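## Task

Pull the cap off the marker, then draw only the numeral 9 on the whiteboard, oriented so the top of the 9 faces the board's long side that is farthest from the robot.

## Robot and tools

Robot: two arms, left_arm and right_arm, each with six joints and a parallel gripper. Loose objects may occasionally get a brief external shove. Nothing may end up off the table, or the task fails.

World frame (used by every pose in results): origin on the tabletop midway between the arms, +x out over the table, +z up, left_arm on the +y side. The names left and right do not refer to image sides. Arm bases can be tilted; any mounting plates and the metal frame behind the arms are fixed obstacles. Printed hand positions can be slightly wrong, worse at long reach. Gripper frame: fingers point along its +z, close and open along its y. end_effector_position is the point between the pads, about 1 cm short of the fingertips.

Row layout (shared by execute_actions and move): one flat list covering both arms, 14 numbers, each in [-1, 1]. First left_arm's 7: shoulder, elbow, waist, wrist pitch, wrist yaw, wrist roll, opening; then right_arm's 7 in that same order. Always send all 14 even if one arm is idle. Joint entries are scaled offsets, not poses: 1.0 equals 1.202 rad for the waist, 1.258 shoulder, 1.238 elbow, 2.073 wrist pitch, 2.022 wrist yaw and wrist roll. The opening entry is absolute: +1 fully open, -1 closed. Optionally append 12 stiffness scales (0 to 1), left_arm's 6 joints then right_arm's 6, same joint order; each multiplies that joint's position gain and persists until changed.

Joint ranges per arm (rad): waist -2.618 to 3.054, shoulder 0.000 to 3.142, elbow 0.000 to 3.142, wrist pitch -1.571 to 1.571, wrist yaw -1.571 to 1.571, wrist roll -2.094 to 2.094. True limits may differ by up to 0.036 rad. If an action would push any joint outward beyond its range by more than 0.036 rad (judged from that action's starting angles), the action is rejected for both arms; if the first action of a call fails this or anything is malformed, the whole call is rejected and nothing moves. A joint driven past its real end stops there, and the result may say "joint sent to its limit" (its absence proves nothing).

Tools:
- execute_actions(actions): a list of actions run in sequence; each action is a table of up to 15 rows, one row per control step of 1/30 s, so an action spans 15 steps (0.5 s); a short table repeats its final row. Joint offsets in every row of an action are measured from the angles at that action's start (for the call's first action, the most recent reported angles), not from the previous row. An empty list just returns state and images.
- move(target, speed, blocking): target is one 14-number row; its offsets are from the Joint positions in the latest result that showed them. All joints follow paths that finish together, so grippers travel in curves. speed (rad/s, 0.01 to 2, default 0.5) caps the joint with the largest travel. Paths last between 0.5 and 10 s; longer ones are cut off at 10 s. No collision avoidance. Finger values are applied at once. blocking=false returns after 0.5 s while motion continues; then use wait(0) or stop before issuing more rows or moves. The result adds a move: line giving the ending (done, off_target, moving, held, fault), limits=held or limits=none, and each arm's joint farthest from target. Faster moves and targets set deeper past a contact hit and press harder.
- wait(seconds): 0 to 10; arms keep their last command; returns early if a running move ends.
- stop(): brakes a running move; needs stopping distance; fingers continue.
- zoom_image(camera, region): region [x0, y0, x1, y1] in pixels, origin top-left, at most 504 by 504. Cameras: cam_head_left, cam_head_right, cam_high, cam_low, cam_left_wrist, cam_right_wrist, all 504x504. OpenCV-style calibration is supplied; fixed cameras may be off by a couple of degrees and millimetres.
- finished_scene(scene): pass the current scene's number once the goal is met and stable; irreversible. Its reply may note a failure but never confirms success.

Motion limits: each control step, a joint's target is kept within a lead of its measured angle (waist 0.202, shoulder 0.258, elbow 0.238, wrist pitch 0.573, wrist yaw and roll 0.522 rad), and targets that would shift the gripper over 70 mm are scaled back, so large offsets need several actions. Sending zeros can let an arm sag; to hold it, first re-send offsets toward the desired angles, then zeros, adding more if it still falls short. The robot keeps its last command while you deliberate.

Results: the state line shows each gripper's position (m) and quaternion wxyz. Joint positions and Joint velocities list each arm's joints in row order, plus finger-pad gap (m; 0.094 is fully open). Joint targets shows current drive targets. grip_measured is the opening on the commanded scale (each gripper off by up to ~1 mm). Step readings list joint angles at some steps; HELD marks steps where an arm was held back. "joint command not followed" means a clearance check altered targets. "too close" warns of arm-to-arm or arm-to-mount proximity. Torques include offsets and noise.

Gripping: to hold the marker or cap, command about 0.03 below grip_measured; less for a lighter hold. Pad force tops out near 50 to 62 N, lower on thin parts.

Avoid: dropping objects, slamming, hard pushes, knocking things off the table, and arms striking or pressing each other. Heat: MOTOR HOT appears at 75 °C; at 90 °C that arm halts for 10 s; at 100 °C it goes limp and falls (OVER-TEMPERATURE FAULT). Avoid long heavy holds.

Each tool is called after "Call:" as a command line: name --argument value for each argument, lists and objects as JSON in quotes; but a table of rows of numbers goes row by row, as --pt "numbers of a row", without its own name.

## Session

Call:
execute_actions --actions '[]'

Scene clock: 0.00 s.
left_arm: end_effector_position=(+0.3832, +0.4312, +0.1864) grip_measured=+1.000 end_effector_quat_wxyz=(+0.365, -0.014, +0.931, +0.001) | right_arm: end_effector_position=(+0.6256, -0.3029, +0.3402) grip_measured=+1.000 end_effector_quat_wxyz=(-0.570, +0.643, -0.418, +0.294)
Joint names: [shoulder, elbow, waist, wrist pitch, wrist yaw, wrist roll]
Joint positions: left_arm=[1.533 0.537 0.501 0.449 0.225 0.518 0.094] | right_arm=[ 1.849  1.284 -0.435  0.506 -0.729 -1.913  0.094]
Joint velocities: left_arm=[-0.002  0.007  0.007 -0.051 -0.051 -0.037  0.   ] | right_arm=[ 0.012  0.002 -0.007 -0.037 -0.081  0.081  0.   ]
Joint torques (N m, as the arm reports them, + toward a larger angle): no reading
Motor temperatures (°C, as the motors report them): left_arm=[24 26 22 23 24 26] | right_arm=[24 23 26 26 23 25]
Joint targets: left_arm=[1.530 0.540 0.499 0.443 0.231 0.519] | right_arm=[1.836 1.293 -0.430 0.503 -0.739 -1.903]
Joint stiffness scale: left_arm=[1. 1. 1. 1. 1. 1.] | right_arm=[1. 1. 1. 1. 1. 1.]

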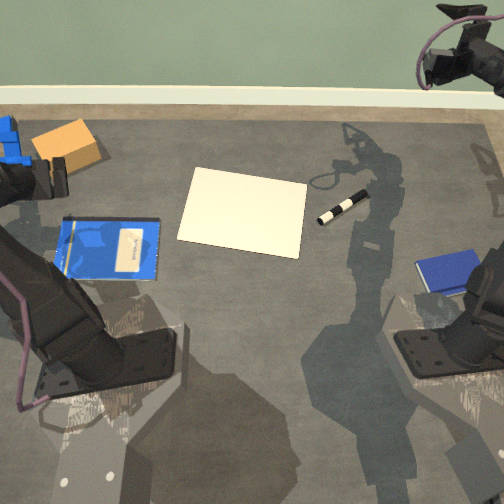

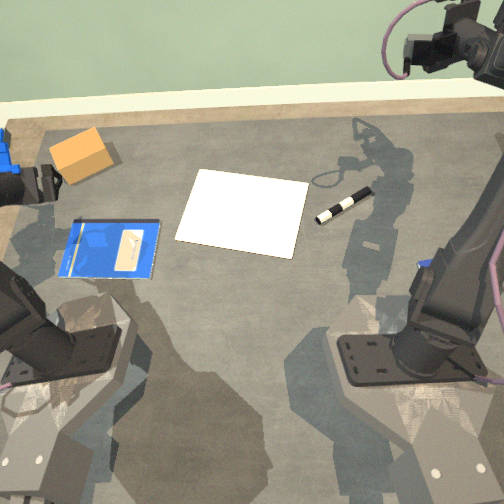

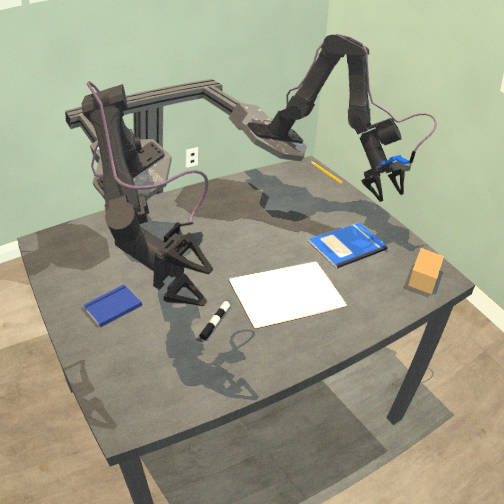

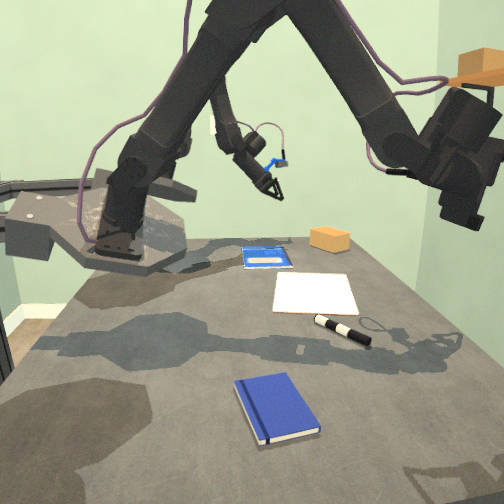

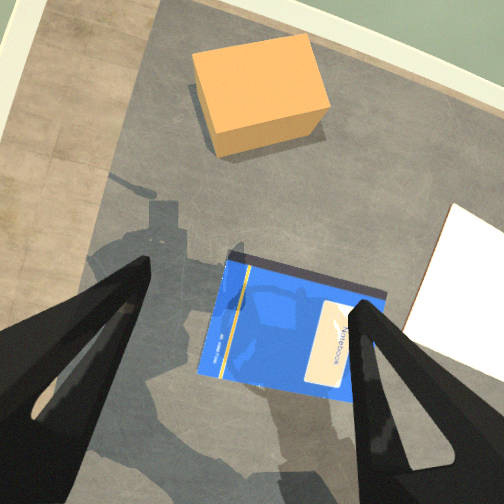

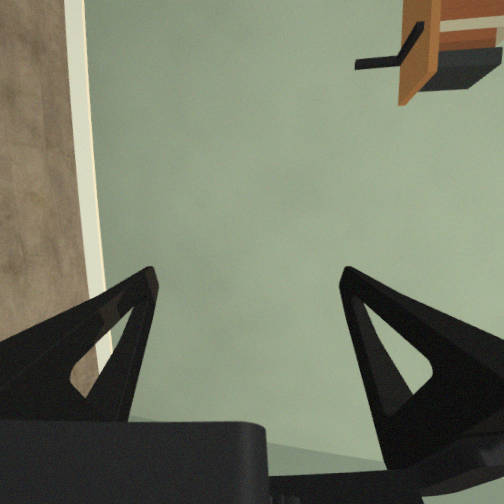

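Call:
zoom_image --camera "cam_head_left" --region '[290,160,400,250]'

Call:
zoom_image --camera "cam_high" --region '[170,270,280,360]'

Call:
zoom_image --camera "cam_low" --region '[290,290,400,370]'

Region (290, 160, 400, 250) of cam_head_left's 504x504 image, scaled by 4.582, with more detail than that image has; it fills the top 412 rows of this view, and the rest is white.

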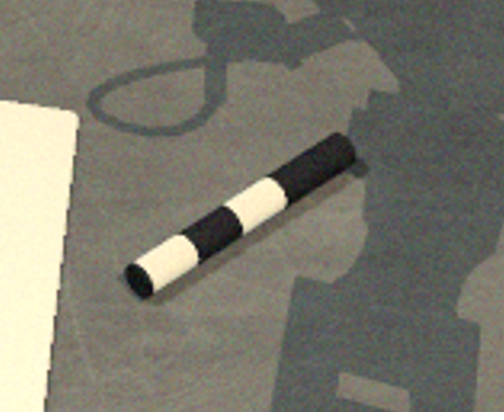

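Region (170, 270, 280, 360) of cam_high's 504x504 image, scaled by 4.582, with more detail than that image has; it fills the top 412 rows of this view, and the rest is white.

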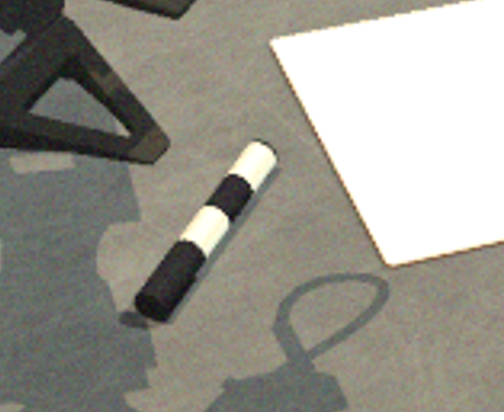

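Region (290, 290, 400, 370) of cam_low's 504x504 image, scaled by 4.582, with more detail than that image has; it fills the top 367 rows of this view, and the rest is white.

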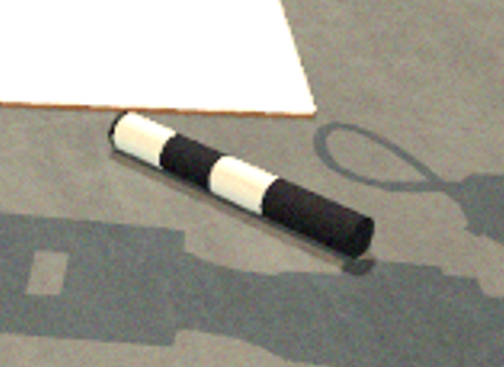

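Call:
move --target '[0,0,-0.25,0,0,0,1,0,0,0.25,0,0,0,1]' --speed 0.6

Call:
move --target '[-0.25,0,0,0,0,0,1,-0.25,0,0,0,0,0,1]' --speed 0.6

Call:
move --target '[0,0.25,0,0,0,0,1,0,-0.25,0,0,0,0,1]' --speed 0.6

Call:
move --target '[0,0,0,0.15,0,0,1,0,0,0,0.15,0,0,1]' --speed 0.6

Call:
move --target '[0,0,0,0,-0.15,0,1,0,0,0,0,0.3,0,1]' --speed 0.6

Call:
move --target '[0,0,0,0,0,-0.2,1,0,0,0,0,0,0.5,1]' --speed 0.8

Scene clock: 4.73 s.
left_arm: end_effector_position=(+0.4205, +0.3236, +0.2164) grip_measured=+1.000 end_effector_quat_wxyz=(+0.406, +0.097, +0.905, -0.079) | right_arm: end_effector_position=(+0.6160, -0.1498, +0.3904) grip_measured=+1.000 end_effector_quat_wxyz=(-0.647, +0.656, -0.317, +0.225)
Joint names: [shoulder, elbow, waist, wrist pitch, wrist yaw, wrist roll]
Joint positions: left_arm=[1.533 0.537 0.207 0.449 0.22  0.518 0.094] | right_arm=[ 1.849  1.284 -0.137  0.506 -0.721 -1.917  0.094]
Joint velocities: left_arm=[-0.002 -0.017  0.002  0.051  0.007 -0.037  0.   ] | right_arm=[ 0.017 -0.022 -0.002 -0.051 -0.022 -0.022  0.   ]
Joint torques (N m, as the arm reports them, + toward a larger angle): left_arm=[-5.89  4.7  -1.81  1.55  0.38  0.02] | right_arm=[-11.61   6.81   3.42   1.41  -0.4    0.08]
Motor temperatures (°C, as the motors report them): left_arm=[25 26 22 23 24 26] | right_arm=[26 24 26 27 23 25]
Joint targets: left_arm=[1.533 0.537 0.201 0.449 0.225 0.518] | right_arm=[1.849 1.284 -0.135 0.506 -0.729 -1.913]
Joint stiffness scale: left_arm=[1. 1. 1. 1. 1. 1.] | right_arm=[1. 1. 1. 1. 1. 1.]
move: done; limits=none; left_arm: farthest joint: the waist, 0.006 radians from its target (0.301 radians at the start); right_arm: farthest joint: the wrist yaw, 0.008 radians from its target (0.000 radians at the start)
camera_calibration (this result's frames):
cam_left_wrist: T_world_to_cam=[[-0.0481461, -0.980263, 0.191746, 0.295996], [-0.995999, 0.0326479, -0.0831827, 0.448622], [0.0752808, -0.194984, -0.977913, 0.344332], [0, 0, 0, 1]] pos_world=[0.435157, 0.342646, 0.317288]
cam_right_wrist: T_world_to_cam=[[0.0968683, -0.0306246, 0.994826, -0.450495], [0.134395, -0.98997, -0.0435615, -0.196711], [0.986182, 0.13792, -0.0917809, -0.442693], [0, 0, 0, 1]] pos_world=[0.506652, -0.147478, 0.398965]

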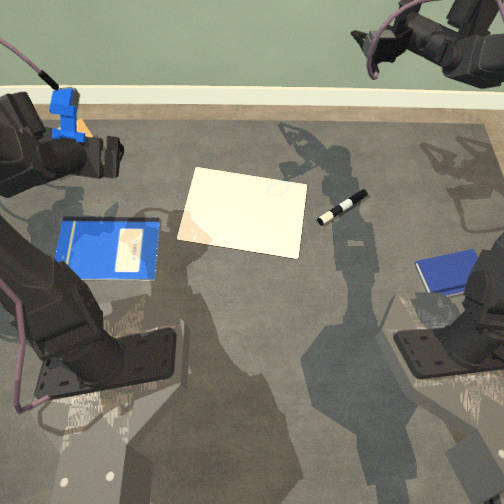

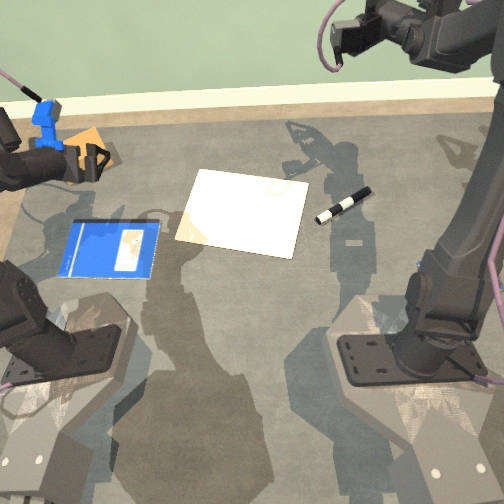

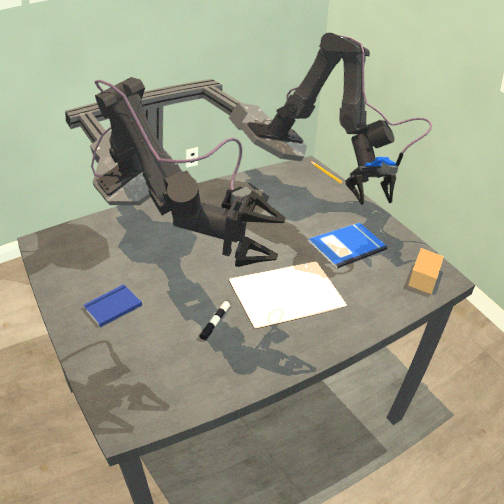

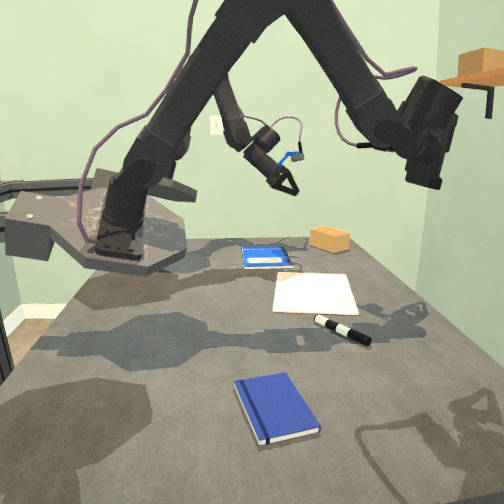

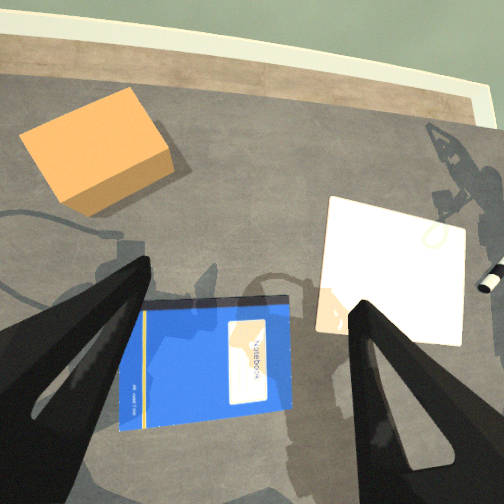

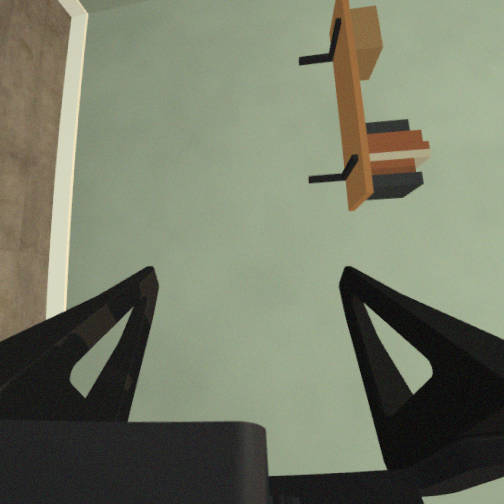

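Scene clock: 5.80 s.
left_arm: end_effector_position=(+0.4423, +0.3625, +0.3259) grip_measured=+1.000 end_effector_quat_wxyz=(+0.530, +0.086, +0.843, -0.008) | right_arm: end_effector_position=(+0.5926, -0.1977, +0.5443) grip_measured=+1.000 end_effector_quat_wxyz=(-0.673, +0.602, -0.249, +0.351)
Joint names: [shoulder, elbow, waist, wrist pitch, wrist yaw, wrist roll]
Joint positions: left_arm=[1.229 0.537 0.207 0.458 0.219 0.518 0.094] | right_arm=[ 1.548  1.284 -0.137  0.511 -0.714 -1.922  0.094]
Joint velocities: left_arm=[ 0.002  0.002  0.007  0.066  0.007 -0.081  0.   ] | right_arm=[-0.017 -0.012 -0.007 -0.022 -0.051  0.051  0.   ]
Joint torques (N m, as the arm reports them, + toward a larger angle): left_arm=[-5.62  6.13 -1.07  1.77  0.33  0.03] | right_arm=[-10.98   7.64   2.37   1.37  -0.24   0.06]
Motor temperatures (°C, as the motors report them): left_arm=[25 26 22 23 24 26] | right_arm=[26 24 26 27 23 25]
Joint targets: left_arm=[1.218 0.537 0.207 0.449 0.220 0.518] | right_arm=[1.535 1.284 -0.137 0.506 -0.721 -1.917]
Joint stiffness scale: left_arm=[1. 1. 1. 1. 1. 1.] | right_arm=[1. 1. 1. 1. 1. 1.]
move: done; limits=none; left_arm: farthest joint: the shoulder, 0.011 radians from its target (0.314 radians at the start); right_arm: farthest joint: the shoulder, 0.014 radians from its target (0.315 radians at the start)
camera_calibration (this result's frames):
cam_left_wrist: T_world_to_cam=[[-0.0046008, -0.995004, 0.099727, 0.330236], [-0.931217, -0.0320818, -0.36305, 0.564128], [0.364435, -0.0945379, -0.926418, 0.276198], [0, 0, 0, 1]] pos_world=[0.426189, 0.372796, 0.427747]
cam_right_wrist: T_world_to_cam=[[-0.198523, -0.0195909, 0.9799, -0.417425], [0.0461381, -0.998879, -0.010623, -0.201752], [0.97901, 0.0431019, 0.199205, -0.571723], [0, 0, 0, 1]] pos_world=[0.486162, -0.185061, 0.520781]

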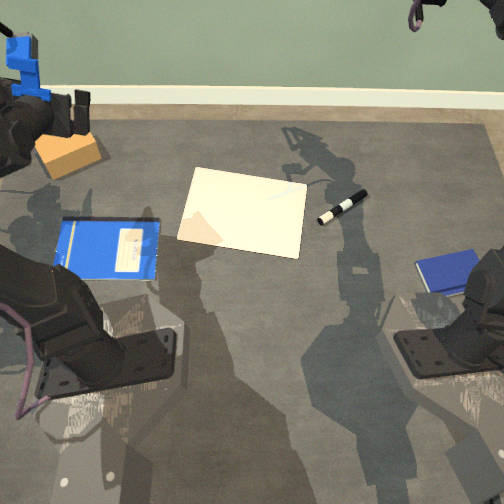

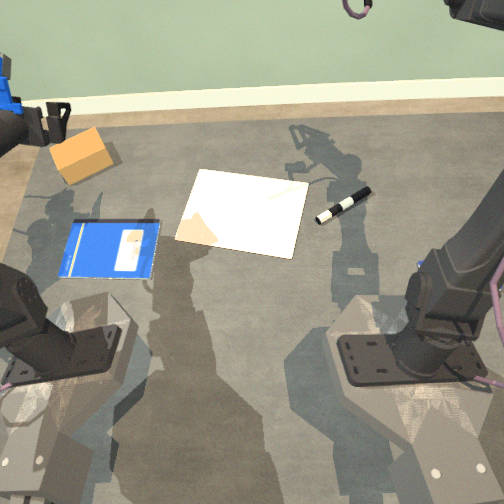

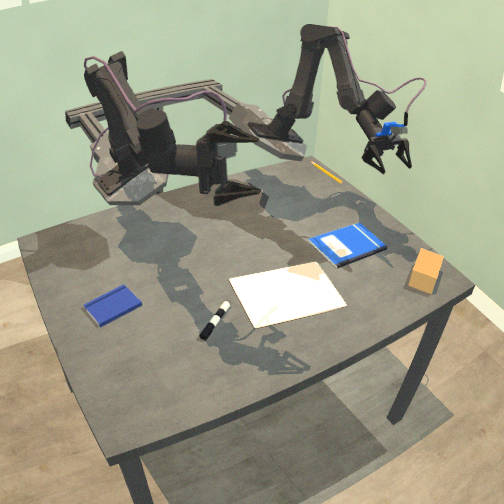

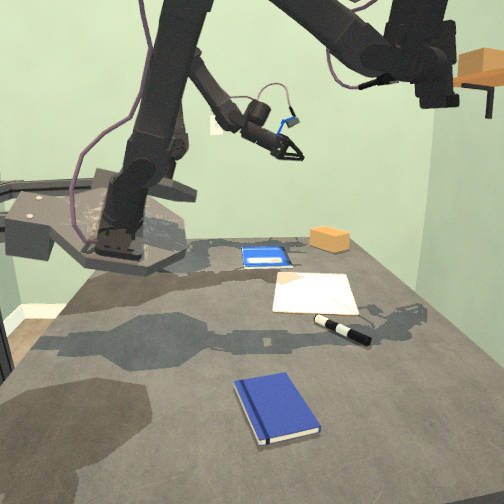

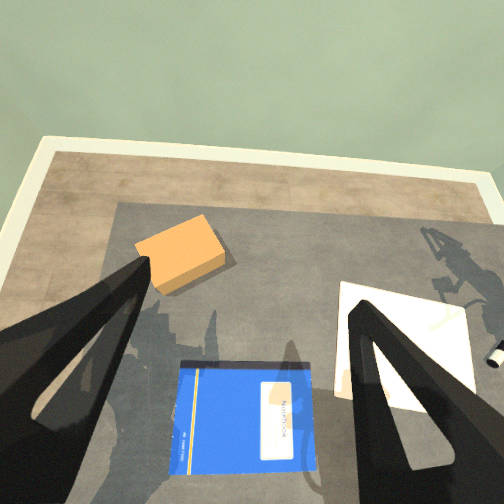

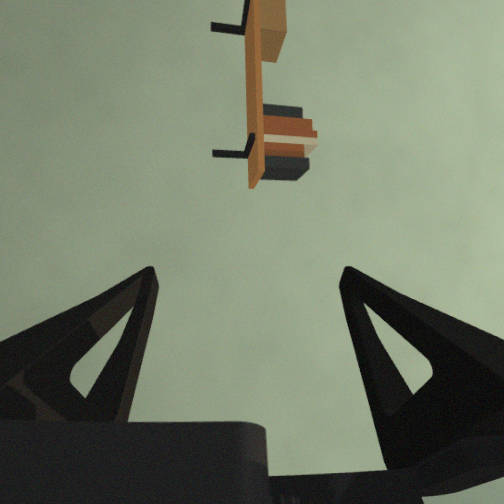

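Scene clock: 6.73 s.
left_arm: end_effector_position=(+0.5025, +0.4164, +0.4494) grip_measured=+1.000 end_effector_quat_wxyz=(+0.640, +0.072, +0.763, +0.061) | right_arm: end_effector_position=(+0.5439, -0.1597, +0.4193) grip_measured=+1.000 end_effector_quat_wxyz=(-0.643, +0.659, -0.318, +0.229)
Joint names: [shoulder, elbow, waist, wrist pitch, wrist yaw, wrist roll]
Joint positions: left_arm=[1.229 0.832 0.207 0.471 0.219 0.518 0.094] | right_arm=[ 1.548  0.977 -0.137  0.508 -0.711 -1.928  0.094]
Joint velocities: left_arm=[ 0.002 -0.002  0.002  0.022 -0.007 -0.007  0.   ] | right_arm=[-0.007  0.007 -0.017  0.022 -0.081 -0.037  0.   ]
Joint torques (N m, as the arm reports them, + toward a larger angle): left_arm=[-5.77  8.26 -1.11  1.85  0.27  0.02] | right_arm=[-9.    6.58  2.28  1.41 -0.34  0.08]
Motor temperatures (°C, as the motors report them): left_arm=[25 26 22 24 24 26] | right_arm=[26 24 26 27 23 25]
Joint targets: left_arm=[1.229 0.847 0.207 0.458 0.219 0.518] | right_arm=[1.548 0.974 -0.137 0.511 -0.714 -1.922]
Joint stiffness scale: left_arm=[1. 1. 1. 1. 1. 1.] | right_arm=[1. 1. 1. 1. 1. 1.]
move: done; limits=none; left_arm: farthest joint: the elbow, 0.015 radians from its target (0.309 radians at the start); right_arm: farthest joint: the wrist roll, 0.006 radians from its target (0.000 radians at the start)
camera_calibration (this result's frames):
cam_left_wrist: T_world_to_cam=[[0.061486, -0.99779, 0.0251896, 0.373292], [-0.787839, -0.0640123, -0.612545, 0.720142], [0.612804, 0.0178176, -0.790034, 0.140982], [0, 0, 0, 1]] pos_world=[0.458009, 0.416053, 0.543097]
cam_right_wrist: T_world_to_cam=[[0.0961865, -0.0205452, 0.995151, -0.470695], [0.127526, -0.991293, -0.0327915, -0.196624], [0.98716, 0.130061, -0.092729, -0.368938], [0, 0, 0, 1]] pos_world=[0.43455, -0.156598, 0.427754]

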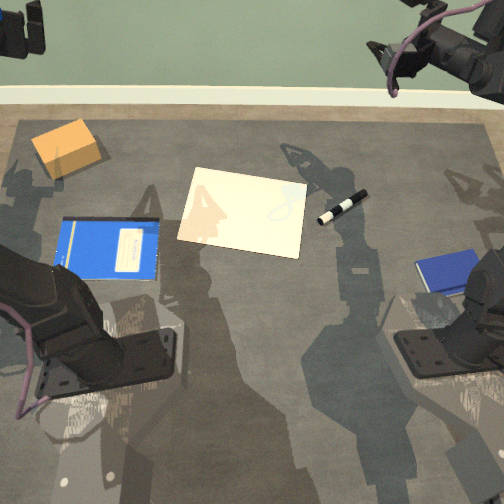

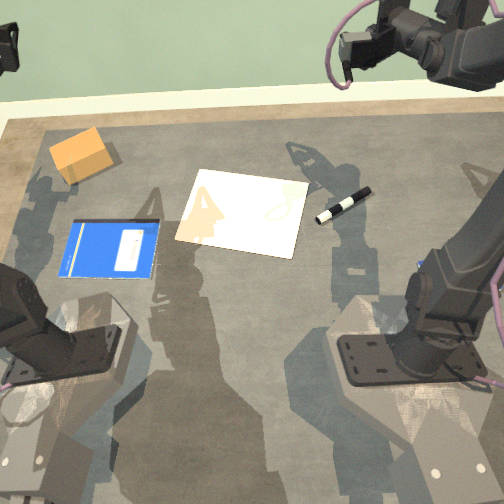

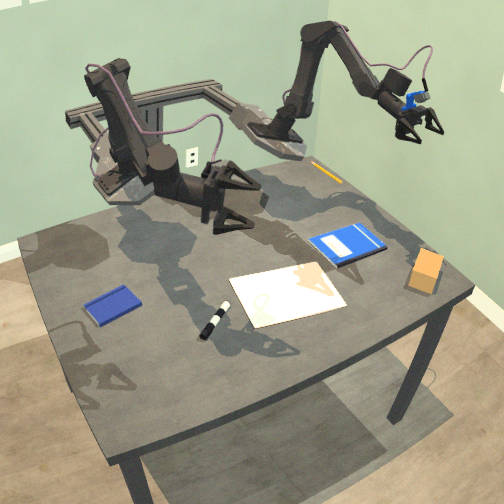

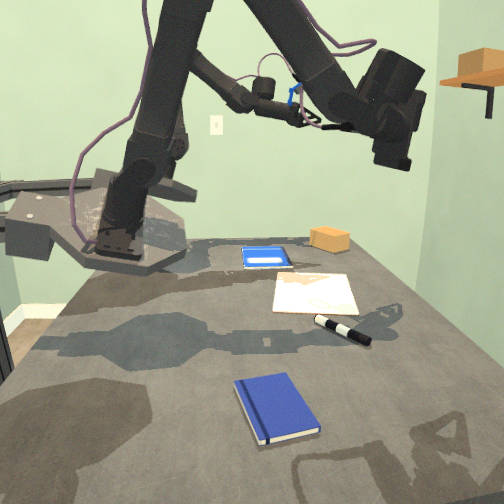

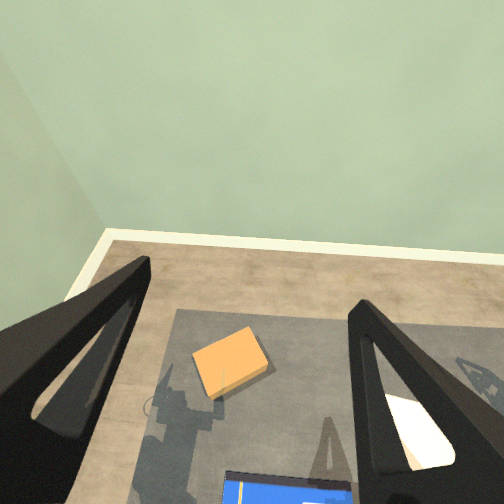

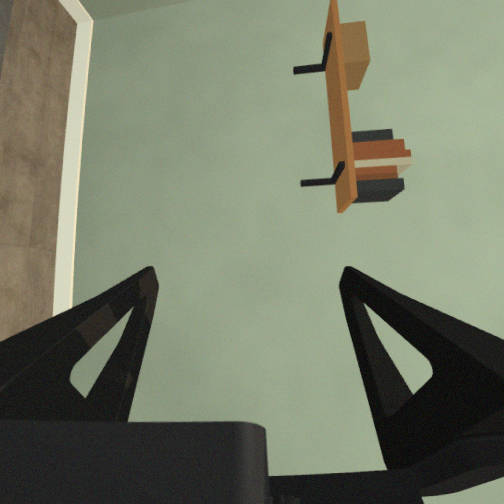

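Scene clock: 8.03 s.
left_arm: end_effector_position=(+0.5038, +0.4380, +0.5213) grip_measured=+1.000 end_effector_quat_wxyz=(+0.735, +0.057, +0.663, +0.128) | right_arm: end_effector_position=(+0.5575, -0.1778, +0.4768) grip_measured=+1.000 end_effector_quat_wxyz=(-0.669, +0.605, -0.250, +0.352)
Joint names: [shoulder, elbow, waist, wrist pitch, wrist yaw, wrist roll]
Joint positions: left_arm=[1.229 0.832 0.207 0.779 0.219 0.518 0.094] | right_arm=[ 1.548  0.977 -0.137  0.81  -0.708 -1.932  0.094]
Joint velocities: left_arm=[ 0.002 -0.002 -0.012  0.007  0.051 -0.007  0.   ] | right_arm=[ 0.022  0.007 -0.017  0.051 -0.037  0.007  0.   ]
Joint torques (N m, as the arm reports them, + toward a larger angle): left_arm=[-5.62  7.14 -1.09  2.    0.23  0.03] | right_arm=[-9.09  6.79  2.23  1.53 -0.2   0.08]
Motor temperatures (°C, as the motors report them): left_arm=[25 26 22 24 24 26] | right_arm=[26 24 26 27 23 25]
Joint targets: left_arm=[1.229 0.832 0.207 0.782 0.219 0.518] | right_arm=[1.548 0.977 -0.137 0.819 -0.710 -1.928]
Joint stiffness scale: left_arm=[1. 1. 1. 1. 1. 1.] | right_arm=[1. 1. 1. 1. 1. 1.]
move: done; limits=none; left_arm: farthest joint: the wrist pitch, 0.003 radians from its target (0.311 radians at the start); right_arm: farthest joint: the wrist pitch, 0.009 radians from its target (0.311 radians at the start)
camera_calibration (this result's frames):
cam_left_wrist: T_world_to_cam=[[0.145962, -0.988898, -0.0278585, 0.374123], [-0.577751, -0.0623498, -0.813828, 0.764923], [0.803056, 0.134883, -0.580438, -0.0598118], [0, 0, 0, 1]] pos_world=[0.435359, 0.42573, 0.598221]
cam_right_wrist: T_world_to_cam=[[-0.194685, -0.0108644, 0.980806, -0.358899], [0.0410411, -0.999153, -0.0029212, -0.181855], [0.980007, 0.0396846, 0.194966, -0.523942], [0, 0, 0, 1]] pos_world=[0.451058, -0.164808, 0.45363]

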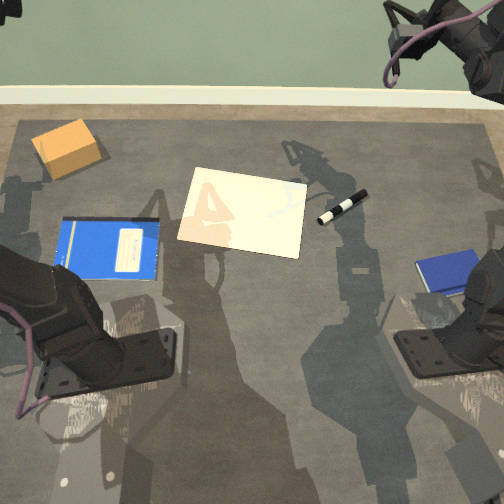

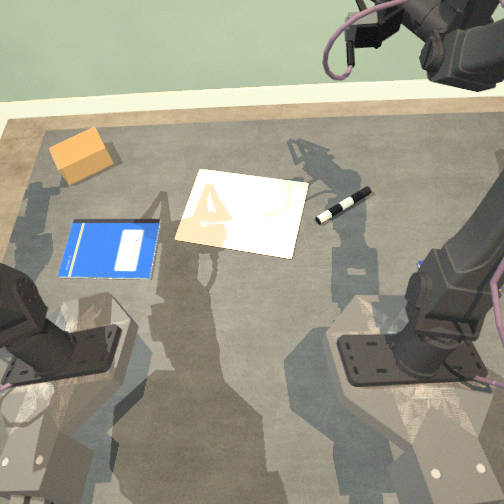

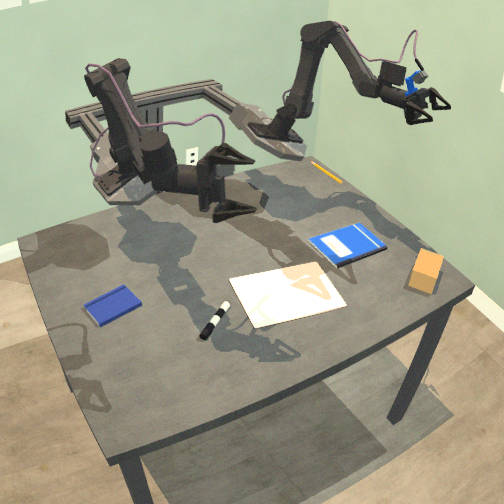

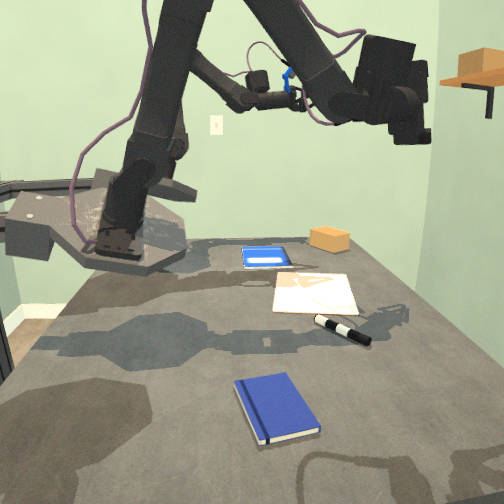

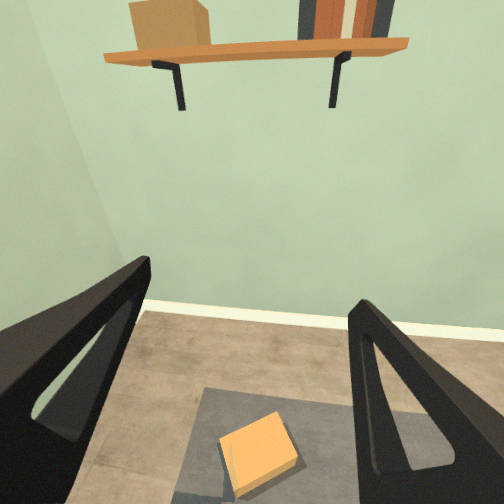

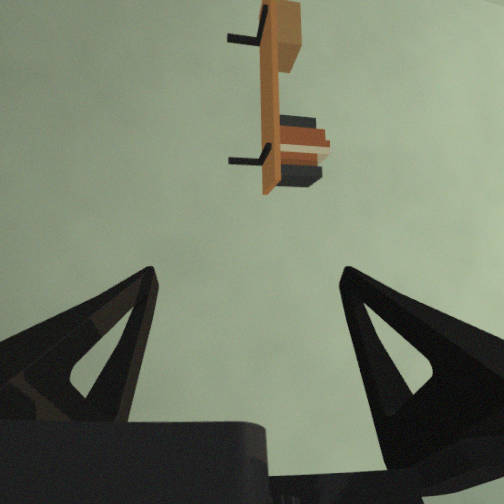

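Scene clock: 9.83 s.
left_arm: end_effector_position=(+0.4930, +0.4882, +0.5070) grip_measured=+1.000 end_effector_quat_wxyz=(+0.685, -0.048, +0.694, +0.218) | right_arm: end_effector_position=(+0.5989, -0.2708, +0.4455) grip_measured=+1.000 end_effector_quat_wxyz=(-0.503, +0.551, -0.462, +0.480)
Joint names: [shoulder, elbow, waist, wrist pitch, wrist yaw, wrist roll]
Joint positions: left_arm=[ 1.229  0.832  0.207  0.779 -0.082  0.518  0.094] | right_arm=[ 1.548  0.977 -0.137  0.81  -0.101 -1.937  0.094]
Joint velocities: left_arm=[ 0.002 -0.007 -0.002  0.007 -0.066  0.022  0.   ] | right_arm=[-0.007 -0.032 -0.002  0.022  0.022 -0.022  0.   ]
Joint torques (N m, as the arm reports them, + toward a larger angle): left_arm=[-5.65  7.16 -1.07  1.98  0.2   0.01] | right_arm=[-9.22  6.95  2.18  1.58 -0.17  0.08]
Motor temperatures (°C, as the motors report them): left_arm=[25 26 22 24 24 26] | right_arm=[27 24 26 28 23 25]
Joint targets: left_arm=[1.229 0.832 0.207 0.779 -0.084 0.518] | right_arm=[1.548 0.977 -0.137 0.810 -0.101 -1.932]
Joint stiffness scale: left_arm=[1. 1. 1. 1. 1. 1.] | right_arm=[1. 1. 1. 1. 1. 1.]
move: done; limits=none; left_arm: farthest joint: the wrist yaw, 0.003 radians from its target (0.303 radians at the start); right_arm: farthest joint: the wrist roll, 0.005 radians from its target (0.000 radians at the start)
camera_calibration (this result's frames):
cam_left_wrist: T_world_to_cam=[[0.420352, -0.907293, -0.0111203, 0.241428], [-0.588914, -0.263481, -0.76404, 0.828633], [0.690279, 0.327715, -0.645072, -0.072004], [0, 0, 0, 1]] pos_world=[0.436212, 0.460972, 0.589346]
cam_right_wrist: T_world_to_cam=[[0.00782376, 0.0894826, 0.995958, -0.422008], [-0.506696, -0.858302, 0.0810952, 0.0522619], [0.862089, -0.505282, 0.0386253, -0.562045], [0, 0, 0, 1]] pos_world=[0.514316, -0.201372, 0.437773]

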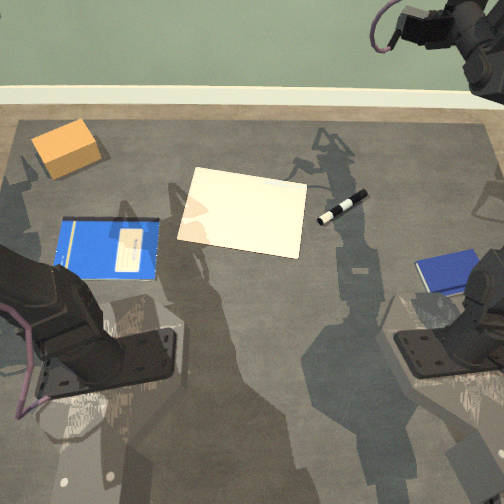

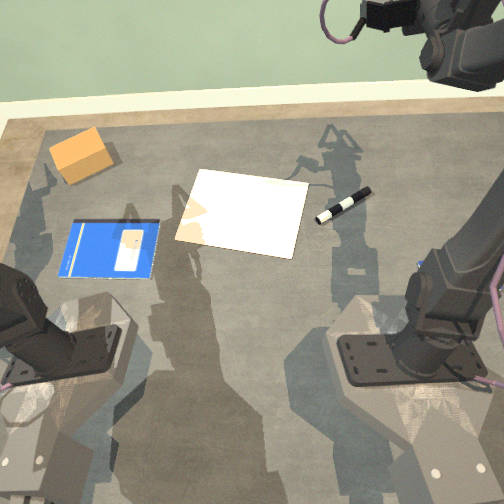

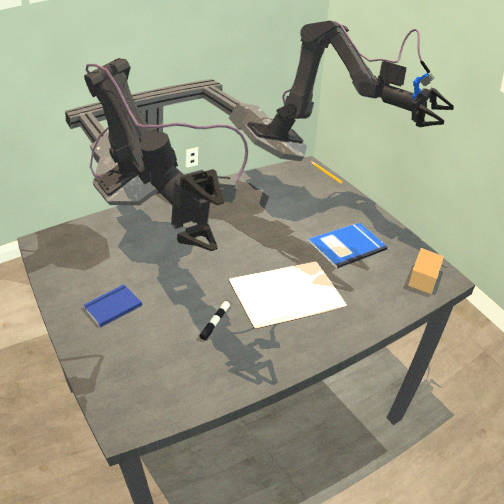

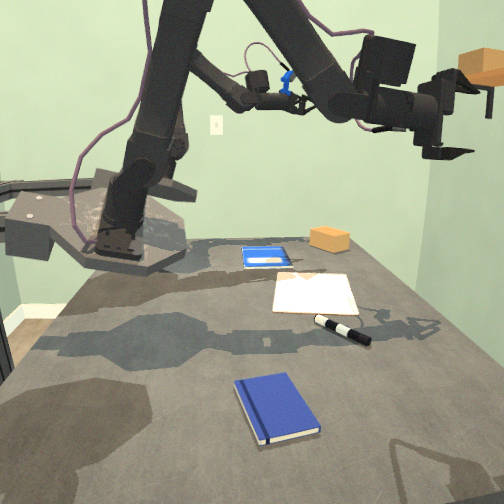

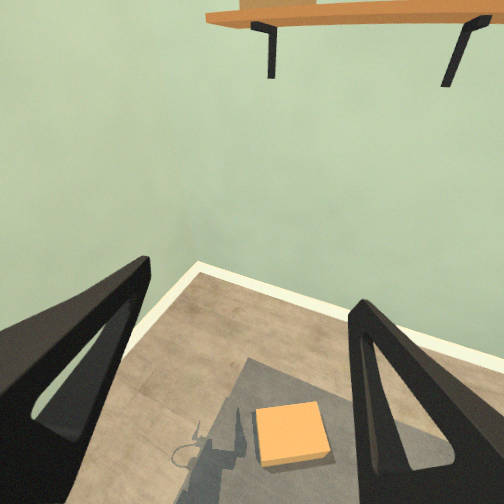

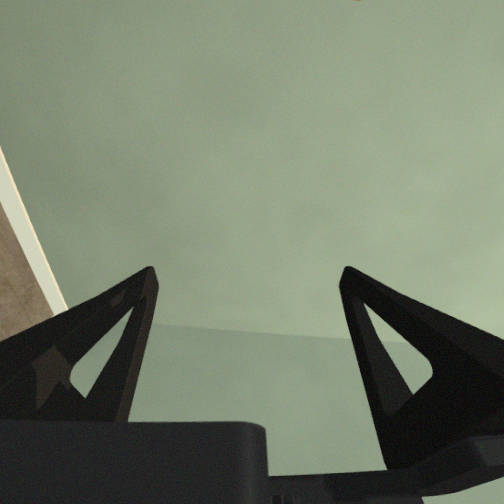

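Scene clock: 12.00 s.
left_arm: end_effector_position=(+0.4930, +0.4882, +0.5070) grip_measured=+1.000 end_effector_quat_wxyz=(+0.715, -0.185, +0.670, +0.077) | right_arm: end_effector_position=(+0.5989, -0.2708, +0.4455) grip_measured=+1.000 end_effector_quat_wxyz=(+0.672, -0.262, +0.669, -0.180)
Joint names: [shoulder, elbow, waist, wrist pitch, wrist yaw, wrist roll]
Joint positions: left_arm=[ 1.229  0.832  0.207  0.779 -0.082  0.118  0.094] | right_arm=[ 1.548  0.977 -0.137  0.81  -0.101 -0.939  0.094]
Joint velocities: left_arm=[-0.012 -0.007  0.012  0.051 -0.037  0.037  0.   ] | right_arm=[-0.012 -0.022  0.002  0.066 -0.007 -0.051  0.   ]
Joint torques (N m, as the arm reports them, + toward a larger angle): left_arm=[-5.68  7.18 -1.06  1.97  0.24 -0.04] | right_arm=[-9.22  6.92  2.16  1.57 -0.19  0.15]
Motor temperatures (°C, as the motors report them): left_arm=[25 27 22 25 24 26] | right_arm=[27 24 26 28 23 25]
Joint targets: left_arm=[1.229 0.832 0.207 0.779 -0.082 0.113] | right_arm=[1.548 0.977 -0.137 0.810 -0.101 -0.926]
Joint stiffness scale: left_arm=[1. 1. 1. 1. 1. 1.] | right_arm=[1. 1. 1. 1. 1. 1.]
move: done; limits=none; left_arm: farthest joint: the wrist roll, 0.004 radians from its target (0.404 radians at the start); right_arm: farthest joint: the wrist roll, 0.013 radians from its target (1.011 radians at the start)
camera_calibration (this result's frames):
cam_left_wrist: T_world_to_cam=[[0.381169, -0.843581, 0.378261, 0.0322242], [-0.485489, -0.530838, -0.69463, 0.87299], [0.786772, 0.0811299, -0.611888, -0.0160054], [0, 0, 0, 1]] pos_world=[0.424137, 0.491899, 0.584423]
cam_right_wrist: T_world_to_cam=[[0.093308, -0.784223, 0.613423, -0.539397], [-0.564705, -0.54911, -0.616105, 0.481298], [0.820001, -0.288916, -0.494091, -0.24095], [0, 0, 0, 1]] pos_world=[0.519701, -0.228336, 0.508358]

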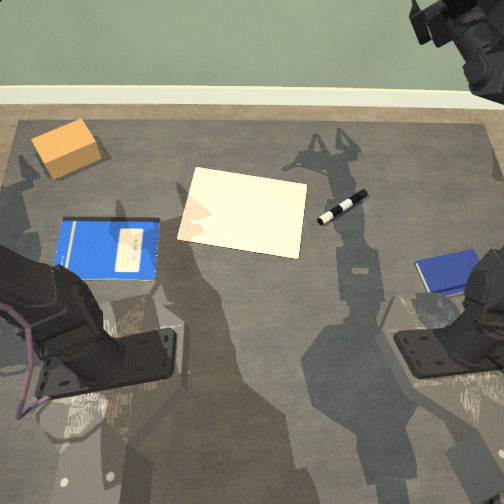

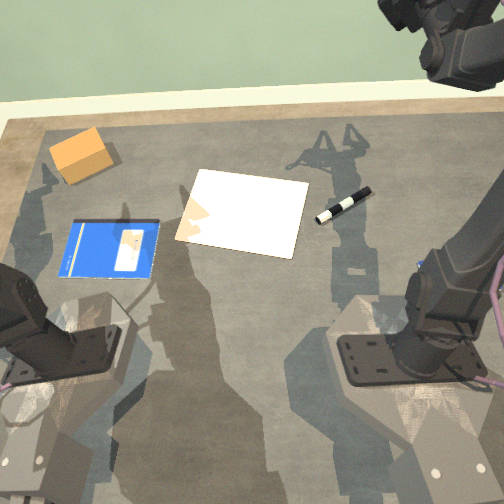

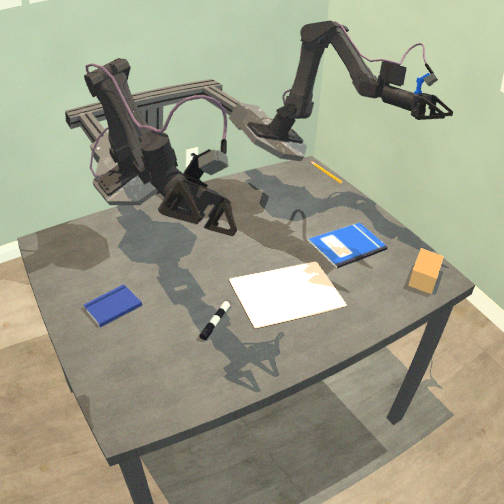

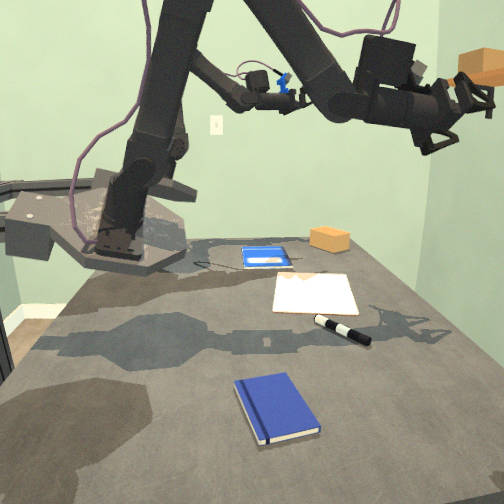

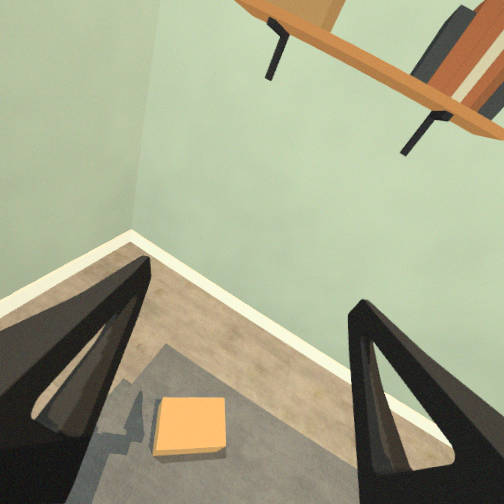

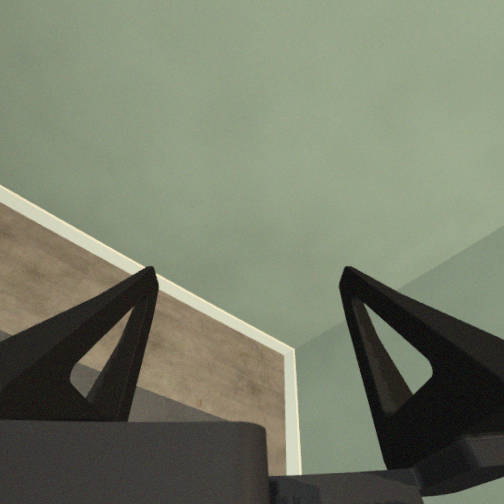

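Call:
move --target '[0,0,0,0,0,0,1,0.536,0.095,0.276,-0.464,0.407,-0.471,1]' --speed 0.8

Scene clock: 22.87 s.
left_arm: end_effector_position=(+0.4930, +0.4882, +0.5070) grip_measured=+1.000 end_effector_quat_wxyz=(+0.715, -0.185, +0.670, +0.077) | right_arm: end_effector_position=(+0.3872, -0.1649, +0.0780) grip_measured=+1.000 end_effector_quat_wxyz=(+0.095, +0.870, -0.461, +0.145)
Joint names: [shoulder, elbow, waist, wrist pitch, wrist yaw, wrist roll]
Joint positions: left_arm=[ 1.229  0.832  0.207  0.779 -0.082  0.118  0.094] | right_arm=[ 2.224  1.064  0.182 -0.137  0.718 -1.884  0.094]
Joint velocities: left_arm=[ 0.007 -0.012 -0.002 -0.007  0.037 -0.022  0.   ] | right_arm=[ 0.012  0.017  0.002 -0.051  0.007  0.007  0.   ]
Joint torques (N m, as the arm reports them, + toward a larger angle): left_arm=[-5.65  7.15 -1.06  1.98  0.25  0.04] | right_arm=[-10.04   5.79   4.81   0.05   0.27  -0.04]
Motor temperatures (°C, as the motors report them): left_arm=[26 27 22 26 24 26] | right_arm=[28 25 26 29 23 25]
Joint targets: left_arm=[1.229 0.832 0.207 0.779 -0.082 0.118] | right_arm=[2.223 1.094 0.194 -0.152 0.722 -1.891]
Joint stiffness scale: left_arm=[1. 1. 1. 1. 1. 1.] | right_arm=[1. 1. 1. 1. 1. 1.]
move: off_target (right_arm); limits=none; left_arm: farthest joint: the waist, 0.000 radians from its target (0.000 radians at the start); right_arm: farthest joint: the elbow, 0.031 radians from its target (0.118 radians at the start)
camera_calibration (this result's frames):
cam_left_wrist: T_world_to_cam=[[0.381105, -0.843451, 0.378614, 0.0320138], [-0.485398, -0.531078, -0.69451, 0.873002], [0.786859, 0.080903, -0.611806, -0.015979], [0, 0, 0, 1]] pos_world=[0.424126, 0.491927, 0.584412]
cam_right_wrist: T_world_to_cam=[[0.814663, 0.579339, -0.0262942, -0.215714], [0.335391, -0.433666, 0.836329, -0.249275], [0.473115, -0.690145, -0.547597, -0.146011], [0, 0, 0, 1]] pos_world=[0.328418, -0.0838997, 0.122849]

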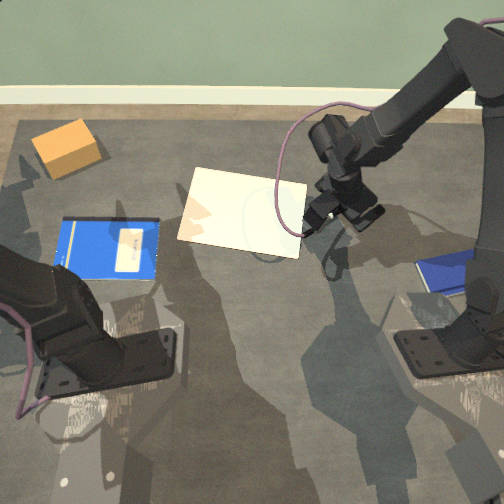

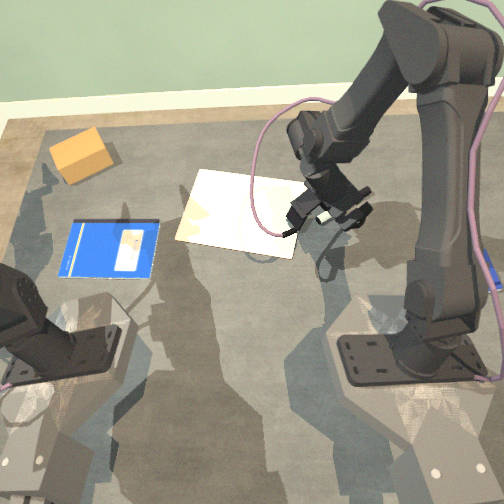

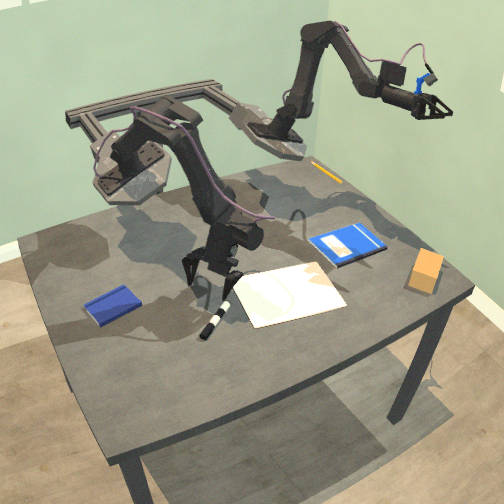

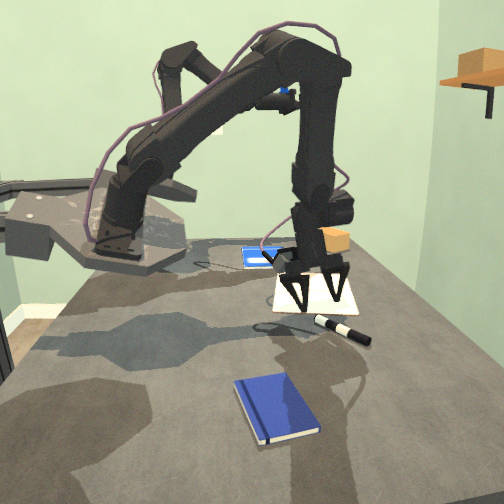

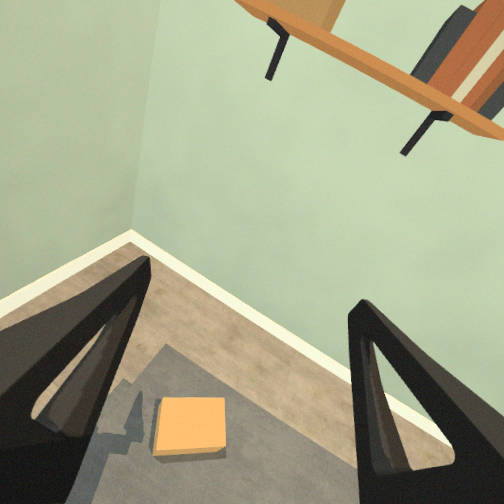

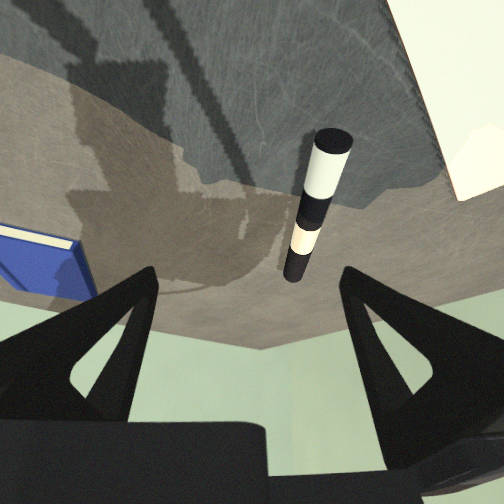

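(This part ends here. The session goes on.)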